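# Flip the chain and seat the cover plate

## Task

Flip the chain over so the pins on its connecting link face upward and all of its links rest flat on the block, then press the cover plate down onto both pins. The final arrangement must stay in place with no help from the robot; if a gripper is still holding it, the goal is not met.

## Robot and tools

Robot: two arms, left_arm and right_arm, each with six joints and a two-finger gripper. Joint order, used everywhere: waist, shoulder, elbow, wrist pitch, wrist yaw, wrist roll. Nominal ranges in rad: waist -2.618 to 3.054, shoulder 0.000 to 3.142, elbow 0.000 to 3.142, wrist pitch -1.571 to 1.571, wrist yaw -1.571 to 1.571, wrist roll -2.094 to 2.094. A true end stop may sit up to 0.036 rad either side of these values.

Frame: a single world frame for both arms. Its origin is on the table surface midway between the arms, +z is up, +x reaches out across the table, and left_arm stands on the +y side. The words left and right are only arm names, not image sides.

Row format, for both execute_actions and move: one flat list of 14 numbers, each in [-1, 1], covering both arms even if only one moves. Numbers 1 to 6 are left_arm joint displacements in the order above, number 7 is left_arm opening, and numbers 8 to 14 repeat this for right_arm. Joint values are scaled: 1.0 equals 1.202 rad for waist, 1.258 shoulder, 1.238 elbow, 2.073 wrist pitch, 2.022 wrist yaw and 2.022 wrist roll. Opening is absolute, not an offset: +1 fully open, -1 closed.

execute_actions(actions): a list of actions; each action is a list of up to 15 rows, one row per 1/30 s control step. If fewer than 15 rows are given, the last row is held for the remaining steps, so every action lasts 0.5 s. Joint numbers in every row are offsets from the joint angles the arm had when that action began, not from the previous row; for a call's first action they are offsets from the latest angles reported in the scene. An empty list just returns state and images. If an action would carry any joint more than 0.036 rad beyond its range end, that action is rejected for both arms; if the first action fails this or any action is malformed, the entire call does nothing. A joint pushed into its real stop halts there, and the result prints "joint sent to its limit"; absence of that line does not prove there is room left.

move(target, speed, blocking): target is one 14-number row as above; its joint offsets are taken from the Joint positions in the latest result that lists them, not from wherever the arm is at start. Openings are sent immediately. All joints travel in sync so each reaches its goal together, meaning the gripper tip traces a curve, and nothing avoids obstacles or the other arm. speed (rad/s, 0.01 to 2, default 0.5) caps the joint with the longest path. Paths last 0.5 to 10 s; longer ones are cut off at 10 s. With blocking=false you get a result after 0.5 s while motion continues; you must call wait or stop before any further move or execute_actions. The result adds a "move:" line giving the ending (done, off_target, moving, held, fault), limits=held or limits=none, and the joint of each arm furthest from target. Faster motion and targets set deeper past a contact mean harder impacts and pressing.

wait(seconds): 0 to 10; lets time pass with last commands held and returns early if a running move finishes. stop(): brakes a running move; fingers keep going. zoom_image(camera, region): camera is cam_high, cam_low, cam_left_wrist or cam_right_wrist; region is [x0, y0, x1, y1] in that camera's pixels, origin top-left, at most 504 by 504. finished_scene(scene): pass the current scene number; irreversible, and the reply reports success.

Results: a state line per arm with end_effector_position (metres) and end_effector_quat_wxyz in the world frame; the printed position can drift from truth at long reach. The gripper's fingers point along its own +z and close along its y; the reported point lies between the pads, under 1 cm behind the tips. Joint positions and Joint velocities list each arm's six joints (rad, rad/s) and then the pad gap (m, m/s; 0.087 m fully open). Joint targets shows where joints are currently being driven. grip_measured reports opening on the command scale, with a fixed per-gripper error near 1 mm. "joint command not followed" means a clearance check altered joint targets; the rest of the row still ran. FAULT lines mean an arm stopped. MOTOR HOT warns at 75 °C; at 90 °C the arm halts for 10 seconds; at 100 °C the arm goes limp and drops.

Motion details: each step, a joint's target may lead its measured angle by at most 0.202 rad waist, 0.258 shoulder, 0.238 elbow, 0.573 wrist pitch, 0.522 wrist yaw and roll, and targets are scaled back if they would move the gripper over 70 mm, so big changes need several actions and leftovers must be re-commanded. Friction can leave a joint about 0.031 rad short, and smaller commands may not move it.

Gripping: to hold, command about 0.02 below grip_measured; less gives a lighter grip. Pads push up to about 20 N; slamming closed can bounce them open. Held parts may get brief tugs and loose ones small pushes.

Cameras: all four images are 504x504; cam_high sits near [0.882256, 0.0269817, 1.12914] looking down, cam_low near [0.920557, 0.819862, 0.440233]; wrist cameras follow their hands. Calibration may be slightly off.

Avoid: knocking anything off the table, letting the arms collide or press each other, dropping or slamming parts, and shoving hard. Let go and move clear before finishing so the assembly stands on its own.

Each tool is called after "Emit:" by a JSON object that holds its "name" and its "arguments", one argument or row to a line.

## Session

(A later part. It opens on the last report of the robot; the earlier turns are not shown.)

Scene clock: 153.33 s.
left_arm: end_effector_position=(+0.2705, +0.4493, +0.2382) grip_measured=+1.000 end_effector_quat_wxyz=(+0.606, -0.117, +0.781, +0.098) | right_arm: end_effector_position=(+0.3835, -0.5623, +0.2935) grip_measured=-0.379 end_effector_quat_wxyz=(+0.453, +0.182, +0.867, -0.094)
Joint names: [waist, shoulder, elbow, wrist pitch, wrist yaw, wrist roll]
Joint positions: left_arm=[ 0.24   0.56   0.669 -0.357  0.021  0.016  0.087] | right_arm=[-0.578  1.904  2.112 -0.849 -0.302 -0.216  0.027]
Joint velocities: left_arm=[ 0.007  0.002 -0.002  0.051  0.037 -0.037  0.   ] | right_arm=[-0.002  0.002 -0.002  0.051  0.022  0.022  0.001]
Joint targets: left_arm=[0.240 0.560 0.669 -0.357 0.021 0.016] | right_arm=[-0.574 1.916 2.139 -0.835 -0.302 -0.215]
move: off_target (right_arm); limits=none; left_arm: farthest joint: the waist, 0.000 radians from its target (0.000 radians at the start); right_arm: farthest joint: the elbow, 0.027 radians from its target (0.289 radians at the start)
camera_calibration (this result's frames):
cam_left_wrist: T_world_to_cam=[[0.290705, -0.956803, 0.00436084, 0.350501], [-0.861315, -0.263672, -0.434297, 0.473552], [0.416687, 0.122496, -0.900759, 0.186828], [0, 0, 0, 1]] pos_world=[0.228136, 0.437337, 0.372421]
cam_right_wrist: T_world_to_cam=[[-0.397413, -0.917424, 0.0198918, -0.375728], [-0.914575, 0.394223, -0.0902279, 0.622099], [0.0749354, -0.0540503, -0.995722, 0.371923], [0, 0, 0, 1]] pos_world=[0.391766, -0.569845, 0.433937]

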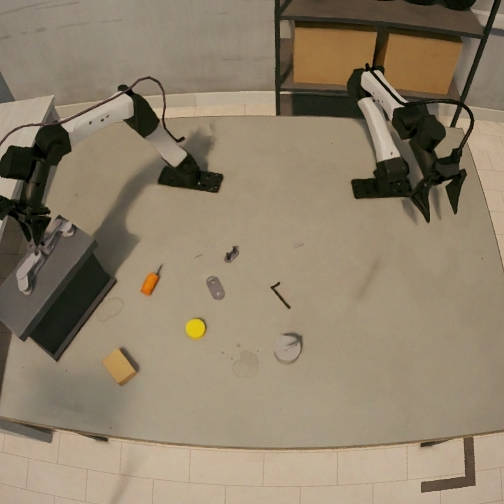

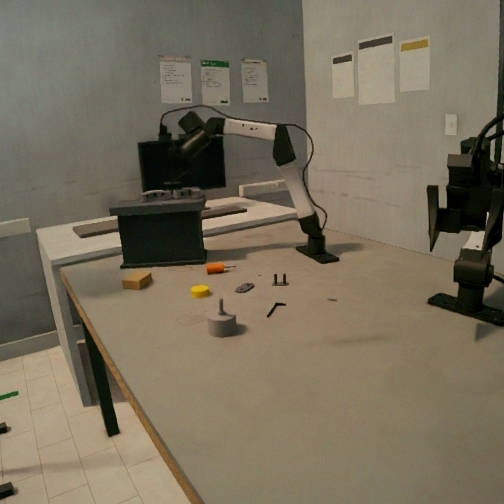

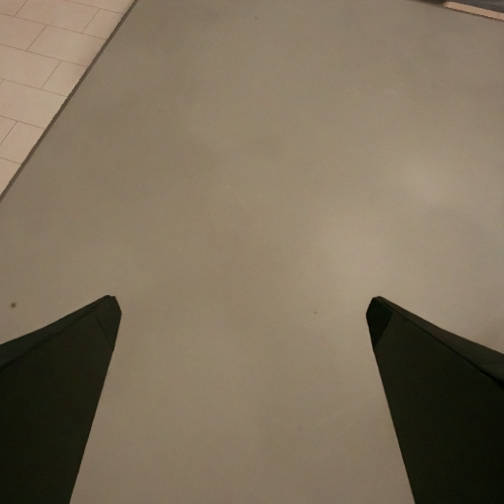

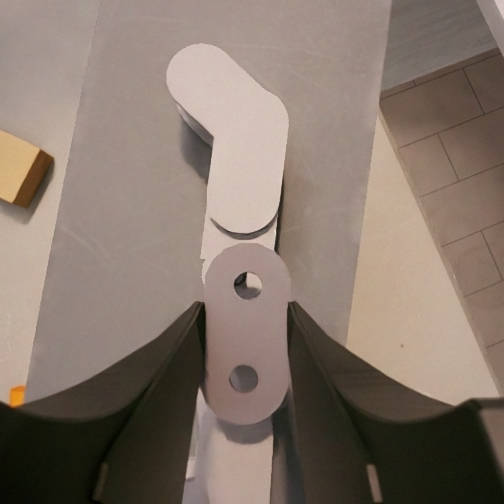

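Emit:
{"name": "move", "arguments": {
  "target": [0,0,0,0,0,0,1,0.018,0,0,0.013,0,0,-0.41],
  "speed": 0.05
}}

Emit:
{"name": "zoom_image", "arguments": {
  "camera": "cam_right_wrist",
  "region": [150,200,350,450]
}}

Scene clock: 159.67 s.
left_arm: end_effector_position=(+0.2705, +0.4493, +0.2382) grip_measured=+1.000 end_effector_quat_wxyz=(+0.606, -0.117, +0.781, +0.098) | right_arm: end_effector_position=(+0.3894, -0.5578, +0.2951) grip_measured=-0.379 end_effector_quat_wxyz=(+0.458, +0.175, +0.867, -0.093)
Joint names: [waist, shoulder, elbow, wrist pitch, wrist yaw, wrist roll]
Joint positions: left_arm=[ 0.24   0.56   0.669 -0.357  0.021  0.016  0.087] | right_arm=[-0.564  1.904  2.112 -0.84  -0.302 -0.216  0.027]
Joint velocities: left_arm=[-0.002 -0.007 -0.022  0.081 -0.022 -0.081  0.   ] | right_arm=[ 0.002  0.012 -0.002  0.022 -0.022  0.022 -0.001]
Joint targets: left_arm=[0.240 0.560 0.669 -0.357 0.021 0.016] | right_arm=[-0.557 1.904 2.112 -0.822 -0.302 -0.216]
move: done; limits=none; left_arm: farthest joint: the waist, 0.000 radians from its target (0.000 radians at the start); right_arm: farthest joint: the wrist pitch, 0.018 radians from its target (0.027 radians at the start)
camera_calibration (this result's frames):
cam_left_wrist: T_world_to_cam=[[0.290705, -0.956803, 0.00436084, 0.350501], [-0.861315, -0.263672, -0.434297, 0.473552], [0.416687, 0.122496, -0.900759, 0.186828], [0, 0, 0, 1]] pos_world=[0.228136, 0.437337, 0.372421]
cam_right_wrist: T_world_to_cam=[[-0.384215, -0.922951, 0.0232351, -0.378479], [-0.919571, 0.380323, -0.0987057, 0.62249], [0.0822637, -0.0592905, -0.994845, 0.367265], [0, 0, 0, 1]] pos_world=[0.396794, -0.56429, 0.435609]

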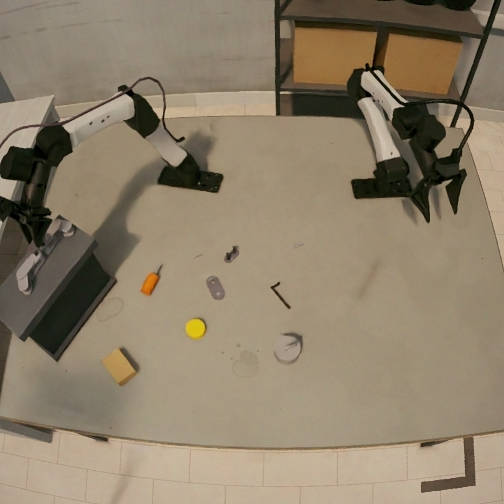

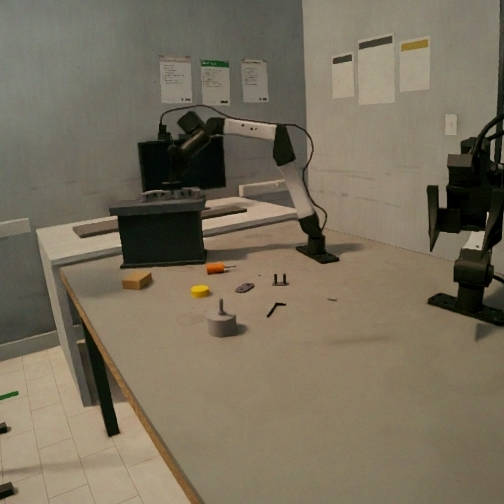

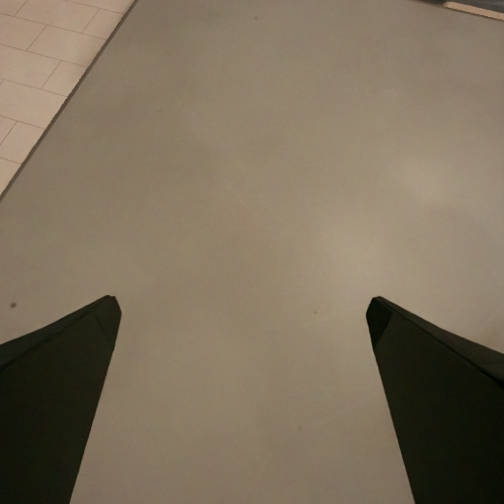

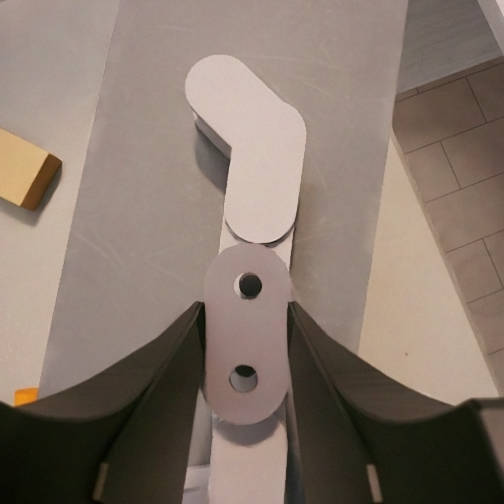

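Region (150, 200, 350, 450) of cam_right_wrist's 504x504 image, scaled by 2.016, with more detail than that image has; it fills the left 403 columns of this view, and the rest is white.

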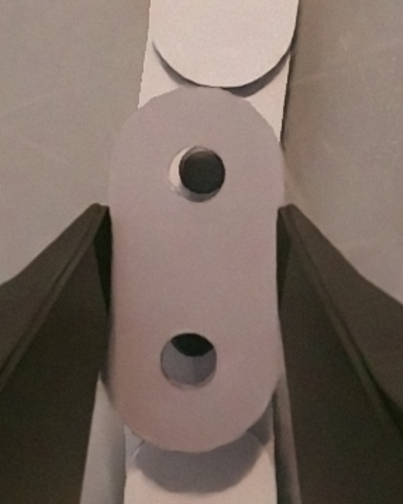

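Emit:
{"name": "move", "arguments": {
  "target": [0,0,0,0,0,0,1,0,0,-0.04,0.017,0,0,-0.41],
  "speed": 0.04
}}

Emit:
{"name": "zoom_image", "arguments": {
  "camera": "cam_right_wrist",
  "region": [150,200,350,450]
}}

Emit:
{"name": "zoom_image", "arguments": {
  "camera": "cam_low",
  "region": [135,160,215,210]
}}

Scene clock: 167.13 s.
left_arm: end_effector_position=(+0.2705, +0.4493, +0.2382) grip_measured=+1.000 end_effector_quat_wxyz=(+0.606, -0.117, +0.781, +0.098) | right_arm: end_effector_position=(+0.3899, -0.5583, +0.2853) grip_measured=-0.379 end_effector_quat_wxyz=(+0.452, +0.177, +0.870, -0.089)
Joint names: [waist, shoulder, elbow, wrist pitch, wrist yaw, wrist roll]
Joint positions: left_arm=[ 0.24   0.56   0.669 -0.357  0.021  0.016  0.087] | right_arm=[-0.564  1.904  2.08  -0.823 -0.302 -0.216  0.027]
Joint velocities: left_arm=[-0.017  0.002 -0.027  0.007  0.066 -0.037  0.   ] | right_arm=[-0.002  0.017 -0.017  0.007 -0.022  0.007 -0.001]
Joint targets: left_arm=[0.240 0.560 0.669 -0.357 0.021 0.016] | right_arm=[-0.564 1.904 2.062 -0.805 -0.302 -0.216]
move: done; limits=none; left_arm: farthest joint: the waist, 0.000 radians from its target (0.000 radians at the start); right_arm: farthest joint: the elbow, 0.018 radians from its target (0.049 radians at the start)
camera_calibration (this result's frames):
cam_left_wrist: T_world_to_cam=[[0.290705, -0.956803, 0.00436084, 0.350501], [-0.861315, -0.263672, -0.434297, 0.473552], [0.416687, 0.122496, -0.900759, 0.186828], [0, 0, 0, 1]] pos_world=[0.228136, 0.437337, 0.372421]
cam_right_wrist: T_world_to_cam=[[-0.384, -0.923159, 0.0179407, -0.377219], [-0.92053, 0.38125, -0.0852789, 0.619291], [0.0718861, -0.0492621, -0.996196, 0.367528], [0, 0, 0, 1]] pos_world=[0.398804, -0.566232, 0.42571]

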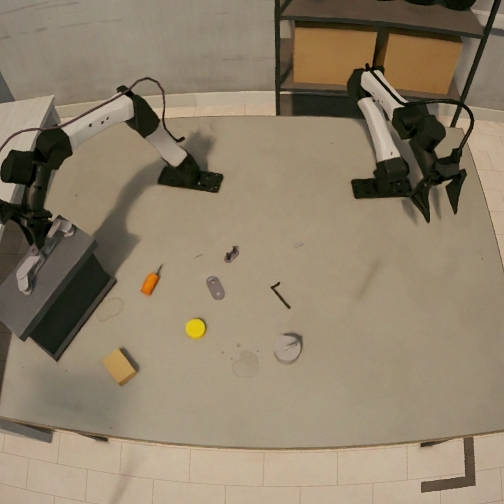

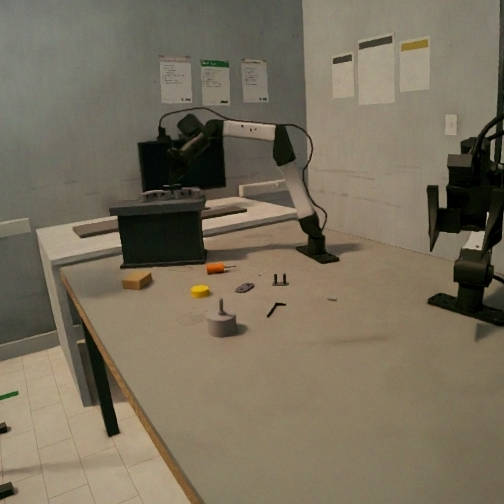

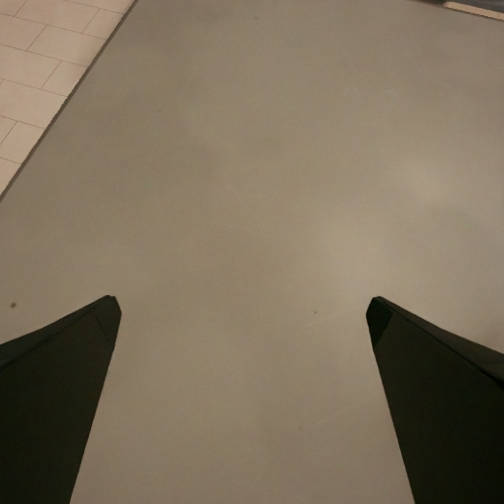

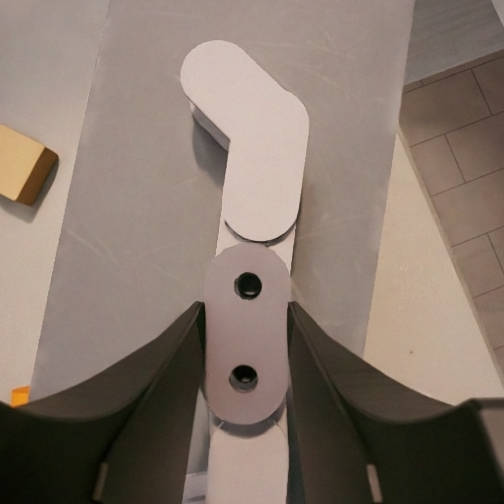

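Region (150, 200, 350, 450) of cam_right_wrist's 504x504 image, scaled by 2.016, with more detail than that image has; it fills the left 403 columns of this view, and the rest is white.

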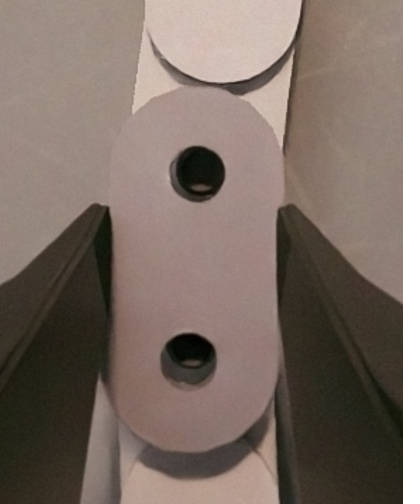

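Region (135, 160, 215, 210) of cam_low's 504x504 image, scaled by 6.300, with more detail than that image has; it fills the top 315 rows of this view, and the rest is white.

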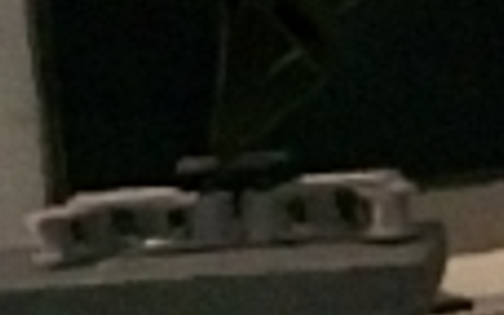

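Emit:
{"name": "move", "arguments": {
  "target": [0,0,0,0,0,0,1,0,0,-0.035,0.015,0,0,-0.41],
  "speed": 0.03
}}

Emit:
{"name": "zoom_image", "arguments": {
  "camera": "cam_right_wrist",
  "region": [150,200,350,450]
}}

Emit:
{"name": "zoom_image", "arguments": {
  "camera": "cam_low",
  "region": [135,160,215,210]
}}

Scene clock: 171.93 s.
left_arm: end_effector_position=(+0.2705, +0.4493, +0.2382) grip_measured=+1.000 end_effector_quat_wxyz=(+0.606, -0.117, +0.781, +0.098) | right_arm: end_effector_position=(+0.3902, -0.5586, +0.2775) grip_measured=-0.379 end_effector_quat_wxyz=(+0.448, +0.178, +0.872, -0.087)
Joint names: [waist, shoulder, elbow, wrist pitch, wrist yaw, wrist roll]
Joint positions: left_arm=[ 0.24   0.56   0.669 -0.357  0.021  0.016  0.087] | right_arm=[-0.564  1.904  2.055 -0.809 -0.302 -0.216  0.027]
Joint velocities: left_arm=[ 0.007 -0.002 -0.017  0.022  0.007 -0.022  0.   ] | right_arm=[-0.022  0.007 -0.012 -0.037 -0.066 -0.022 -0.   ]
Joint targets: left_arm=[0.240 0.560 0.669 -0.357 0.021 0.016] | right_arm=[-0.564 1.904 2.037 -0.792 -0.302 -0.216]
move: done; limits=none; left_arm: farthest joint: the waist, 0.000 radians from its target (0.000 radians at the start); right_arm: farthest joint: the elbow, 0.018 radians from its target (0.044 radians at the start)
camera_calibration (this result's frames):
cam_left_wrist: T_world_to_cam=[[0.290705, -0.956803, 0.00436084, 0.350501], [-0.861315, -0.263672, -0.434297, 0.473552], [0.416687, 0.122496, -0.900759, 0.186828], [0, 0, 0, 1]] pos_world=[0.228136, 0.437337, 0.372421]
cam_right_wrist: T_world_to_cam=[[-0.38387, -0.923285, 0.0137582, -0.376196], [-0.921188, 0.381886, -0.074666, 0.61669], [0.0636839, -0.041336, -0.997114, 0.367625], [0, 0, 0, 1]] pos_world=[0.400266, -0.567645, 0.417786]

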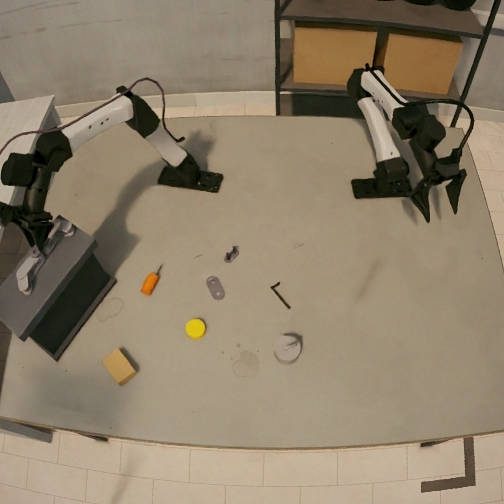

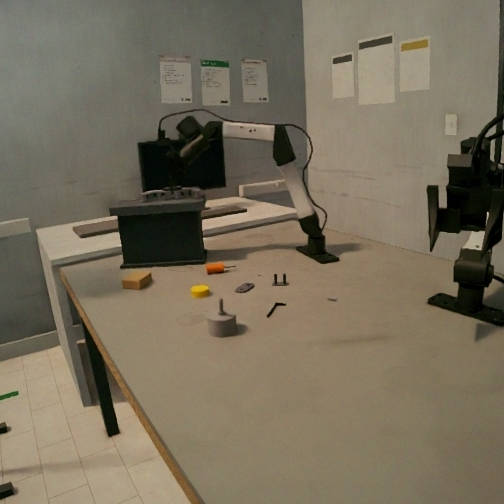

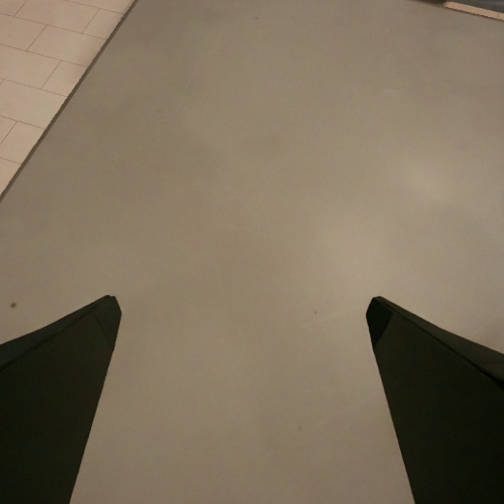

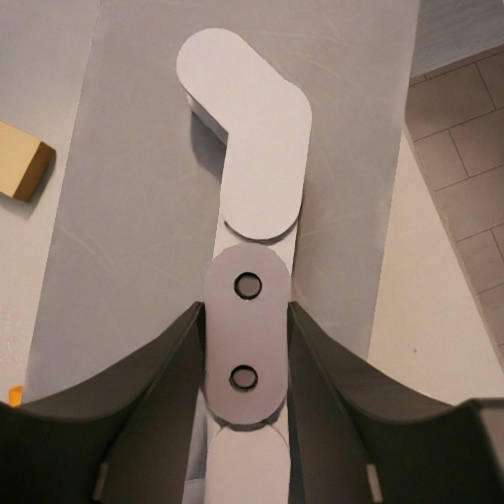

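Region (150, 200, 350, 450) of cam_right_wrist's 504x504 image, scaled by 2.016, with more detail than that image has; it fills the left 403 columns of this view, and the rest is white.

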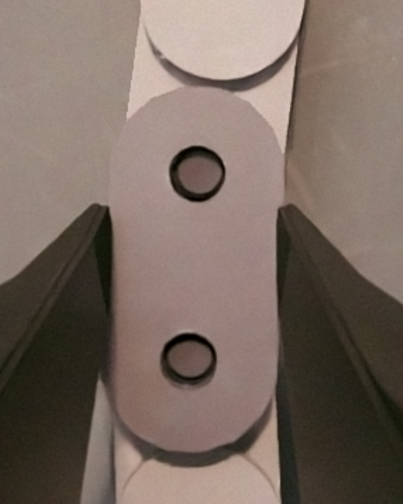

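Region (135, 160, 215, 210) of cam_low's 504x504 image, scaled by 6.300, with more detail than that image has; it fills the top 315 rows of this view, and the rest is white.

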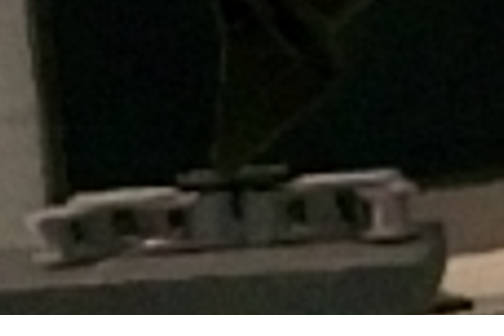

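Pins entering. A bit further down, then release.

Emit:
{"name": "move", "arguments": {
  "target": [0,0,0,0,0,0,1,0,0,-0.03,0.013,0,0,-0.41],
  "speed": 0.03
}}

Emit:
{"name": "move", "arguments": {
  "target": [0,0,0,0,0,0,1,0,0,0,0,0,0,0.1]
}}

Emit:
{"name": "move", "arguments": {
  "target": [0,0,0,0,0,0,1,0,-0.1,0.03,0,0,0,0.1],
  "speed": 0.3
}}

Emit:
{"name": "zoom_image", "arguments": {
  "camera": "cam_low",
  "region": [135,160,215,210]
}}

Scene clock: 177.27 s.
left_arm: end_effector_position=(+0.2705, +0.4493, +0.2382) grip_measured=+1.000 end_effector_quat_wxyz=(+0.606, -0.117, +0.781, +0.098) | right_arm: end_effector_position=(+0.3906, -0.5589, +0.2720) grip_measured=-0.379 end_effector_quat_wxyz=(+0.445, +0.179, +0.873, -0.085)
Joint names: [waist, shoulder, elbow, wrist pitch, wrist yaw, wrist roll]
Joint positions: left_arm=[ 0.24   0.56   0.669 -0.357  0.021  0.016  0.087] | right_arm=[-0.564  1.904  2.036 -0.797 -0.302 -0.216  0.027]
Joint velocities: left_arm=[-0.022  0.002  0.012 -0.037  0.051 -0.037  0.   ] | right_arm=[ 0.007 -0.027 -0.032 -0.037  0.022  0.037 -0.   ]
Joint targets: left_arm=[0.240 0.560 0.669 -0.357 0.021 0.016] | right_arm=[-0.564 1.904 2.018 -0.782 -0.302 -0.216]
move: done; limits=none; left_arm: farthest joint: the waist, 0.000 radians from its target (0.000 radians at the start); right_arm: farthest joint: the elbow, 0.018 radians from its target (0.037 radians at the start)
camera_calibration (this result's frames):
cam_left_wrist: T_world_to_cam=[[0.290705, -0.956803, 0.00436084, 0.350501], [-0.861315, -0.263672, -0.434297, 0.473552], [0.416687, 0.122496, -0.900759, 0.186828], [0, 0, 0, 1]] pos_world=[0.228136, 0.437337, 0.372421]
cam_right_wrist: T_world_to_cam=[[-0.383808, -0.923344, 0.0112479, -0.375679], [-0.921541, 0.382227, -0.0682935, 0.615341], [0.0587592, -0.036577, -0.997602, 0.366793], [0, 0, 0, 1]] pos_world=[0.401321, -0.568665, 0.412162]

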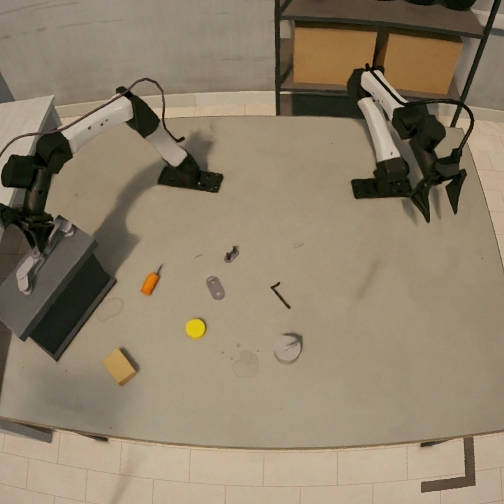

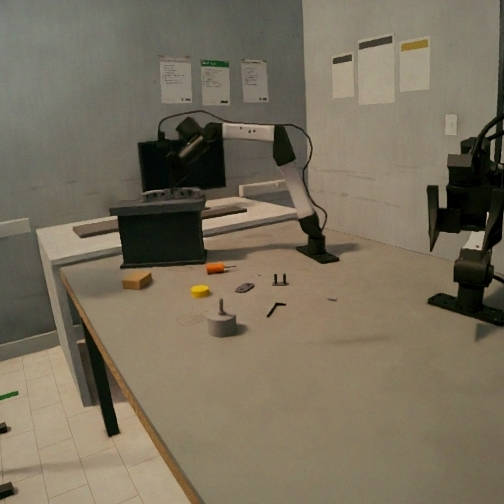

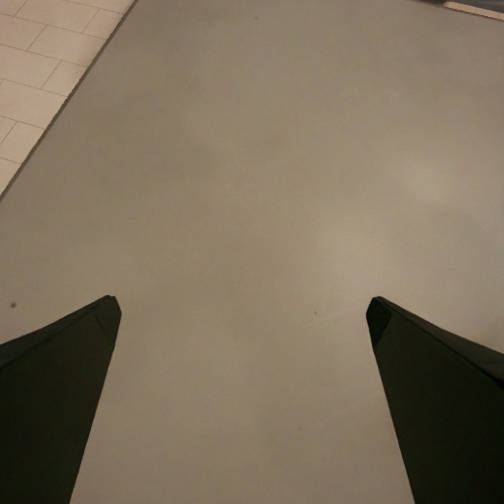

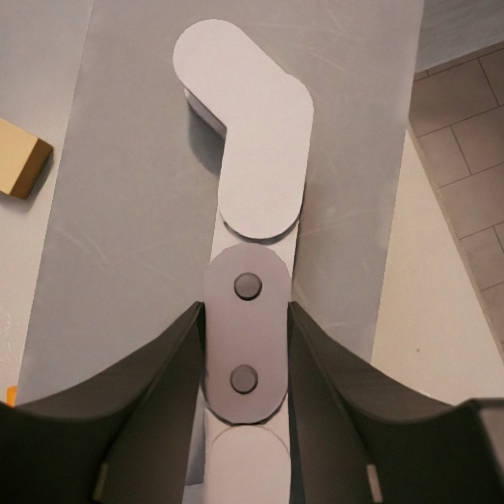

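Scene clock: 177.77 s.
left_arm: end_effector_position=(+0.2705, +0.4493, +0.2382) grip_measured=+1.000 end_effector_quat_wxyz=(+0.606, -0.117, +0.781, +0.098) | right_arm: end_effector_position=(+0.3906, -0.5589, +0.2720) grip_measured=+0.100 end_effector_quat_wxyz=(+0.445, +0.179, +0.873, -0.085)
Joint names: [waist, shoulder, elbow, wrist pitch, wrist yaw, wrist roll]
Joint positions: left_arm=[ 0.24   0.56   0.669 -0.357  0.021  0.016  0.087] | right_arm=[-0.564  1.904  2.036 -0.797 -0.302 -0.216  0.048]
Joint velocities: left_arm=[-0.002 -0.017 -0.022  0.051  0.022  0.007  0.   ] | right_arm=[ 0.007 -0.017 -0.017  0.037  0.037 -0.066  0.   ]
Joint targets: left_arm=[0.240 0.560 0.669 -0.357 0.021 0.016] | right_arm=[-0.564 1.904 2.036 -0.797 -0.302 -0.216]
move: done; limits=none; left_arm: farthest joint: the waist, 0.000 radians from its target (0.000 radians at the start); right_arm: farthest joint: the waist, 0.000 radians from its target (0.000 radians at the start)
camera_calibration (this result's frames):
cam_left_wrist: T_world_to_cam=[[0.290705, -0.956803, 0.00436084, 0.350501], [-0.861315, -0.263672, -0.434297, 0.473552], [0.416687, 0.122496, -0.900759, 0.186828], [0, 0, 0, 1]] pos_world=[0.228136, 0.437337, 0.372421]
cam_right_wrist: T_world_to_cam=[[-0.383808, -0.923344, 0.0112479, -0.375679], [-0.921541, 0.382227, -0.0682935, 0.615341], [0.0587592, -0.036577, -0.997602, 0.366793], [0, 0, 0, 1]] pos_world=[0.401321, -0.568665, 0.412162]

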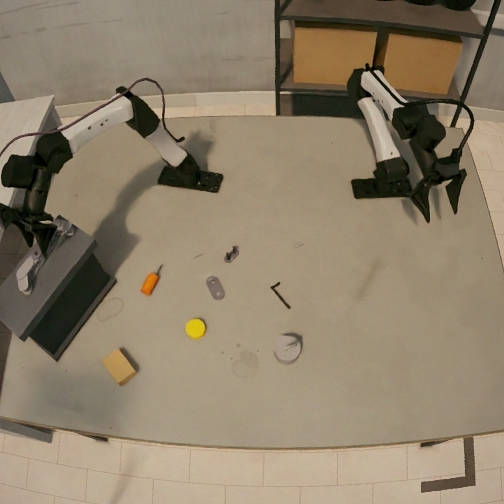

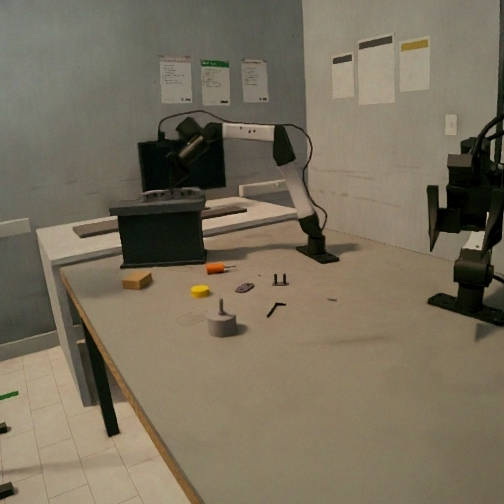

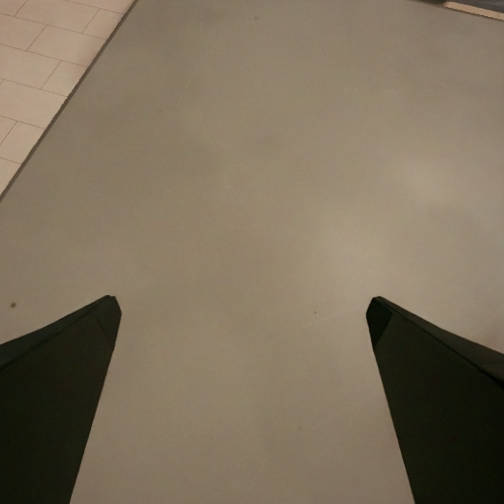

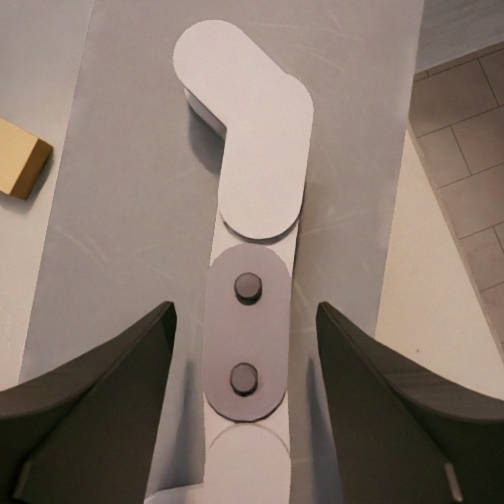

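Scene clock: 178.60 s.
left_arm: end_effector_position=(+0.2705, +0.4493, +0.2382) grip_measured=+1.000 end_effector_quat_wxyz=(+0.606, -0.117, +0.781, +0.098) | right_arm: end_effector_position=(+0.3751, -0.5440, +0.3400) grip_measured=+0.100 end_effector_quat_wxyz=(+0.499, +0.160, +0.843, -0.120)
Joint names: [waist, shoulder, elbow, wrist pitch, wrist yaw, wrist roll]
Joint positions: left_arm=[ 0.24   0.56   0.669 -0.357  0.021  0.016  0.087] | right_arm=[-0.564  1.784  2.061 -0.796 -0.302 -0.216  0.048]
Joint velocities: left_arm=[-0.012 -0.002 -0.002 -0.066  0.022 -0.007  0.   ] | right_arm=[-0.007 -0.007  0.007 -0.095  0.007 -0.007  0.   ]
Joint targets: left_arm=[0.240 0.560 0.669 -0.357 0.021 0.016] | right_arm=[-0.564 1.779 2.074 -0.797 -0.302 -0.216]
move: done; limits=none; left_arm: farthest joint: the waist, 0.000 radians from its target (0.000 radians at the start); right_arm: farthest joint: the elbow, 0.012 radians from its target (0.037 radians at the start)
camera_calibration (this result's frames):
cam_left_wrist: T_world_to_cam=[[0.290705, -0.956803, 0.00436084, 0.350501], [-0.861315, -0.263672, -0.434297, 0.473552], [0.416687, 0.122496, -0.900759, 0.186828], [0, 0, 0, 1]] pos_world=[0.228136, 0.437337, 0.372421]
cam_right_wrist: T_world_to_cam=[[-0.387805, -0.919482, 0.0644971, -0.383082], [-0.907224, 0.368391, -0.203059, 0.632936], [0.162949, -0.13726, -0.97704, 0.335226], [0, 0, 0, 1]] pos_world=[0.371029, -0.539392, 0.48076]

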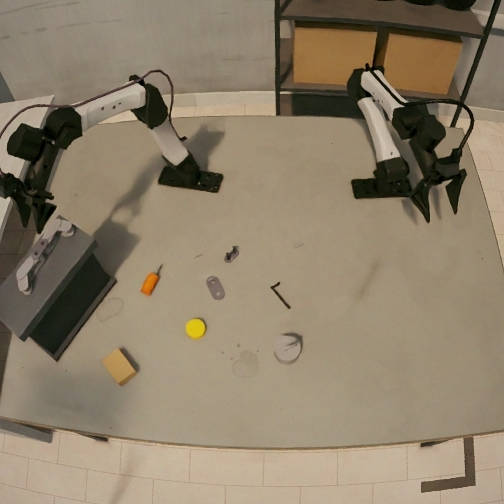

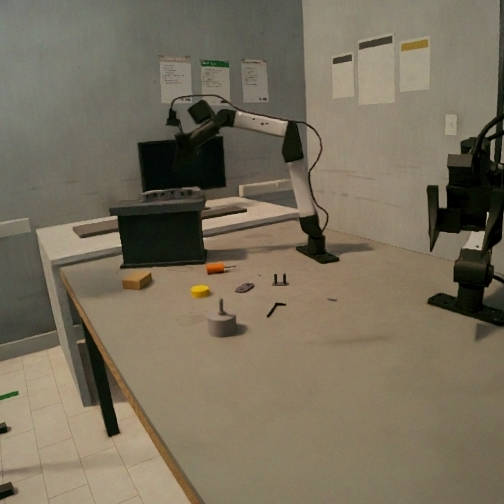

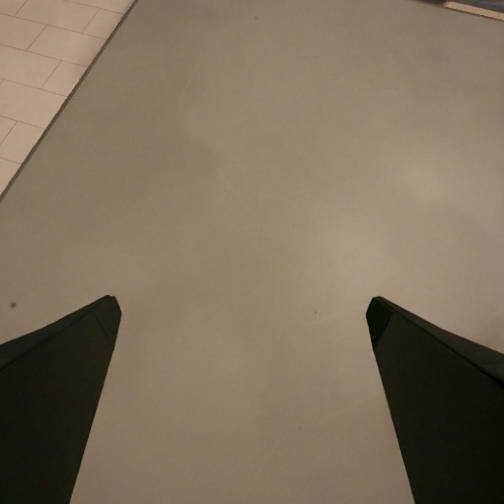

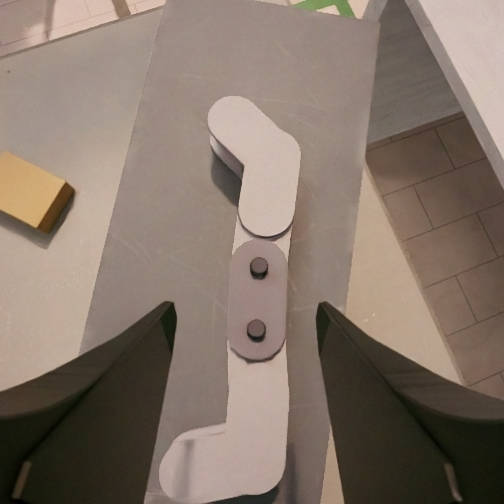

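Region (135, 160, 215, 210) of cam_low's 504x504 image, scaled by 6.300, with more detail than that image has; it fills the top 315 rows of this view, and the rest is white.

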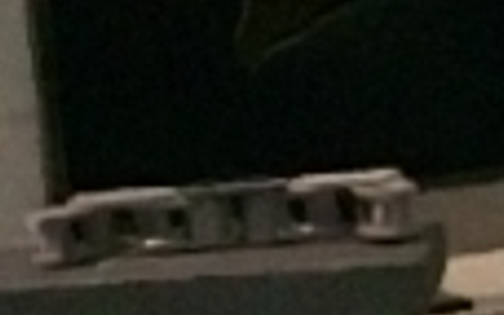

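Emit:
{"name": "finished_scene", "arguments": {
  "scene": 2
}}

The scene is finished: the task was done.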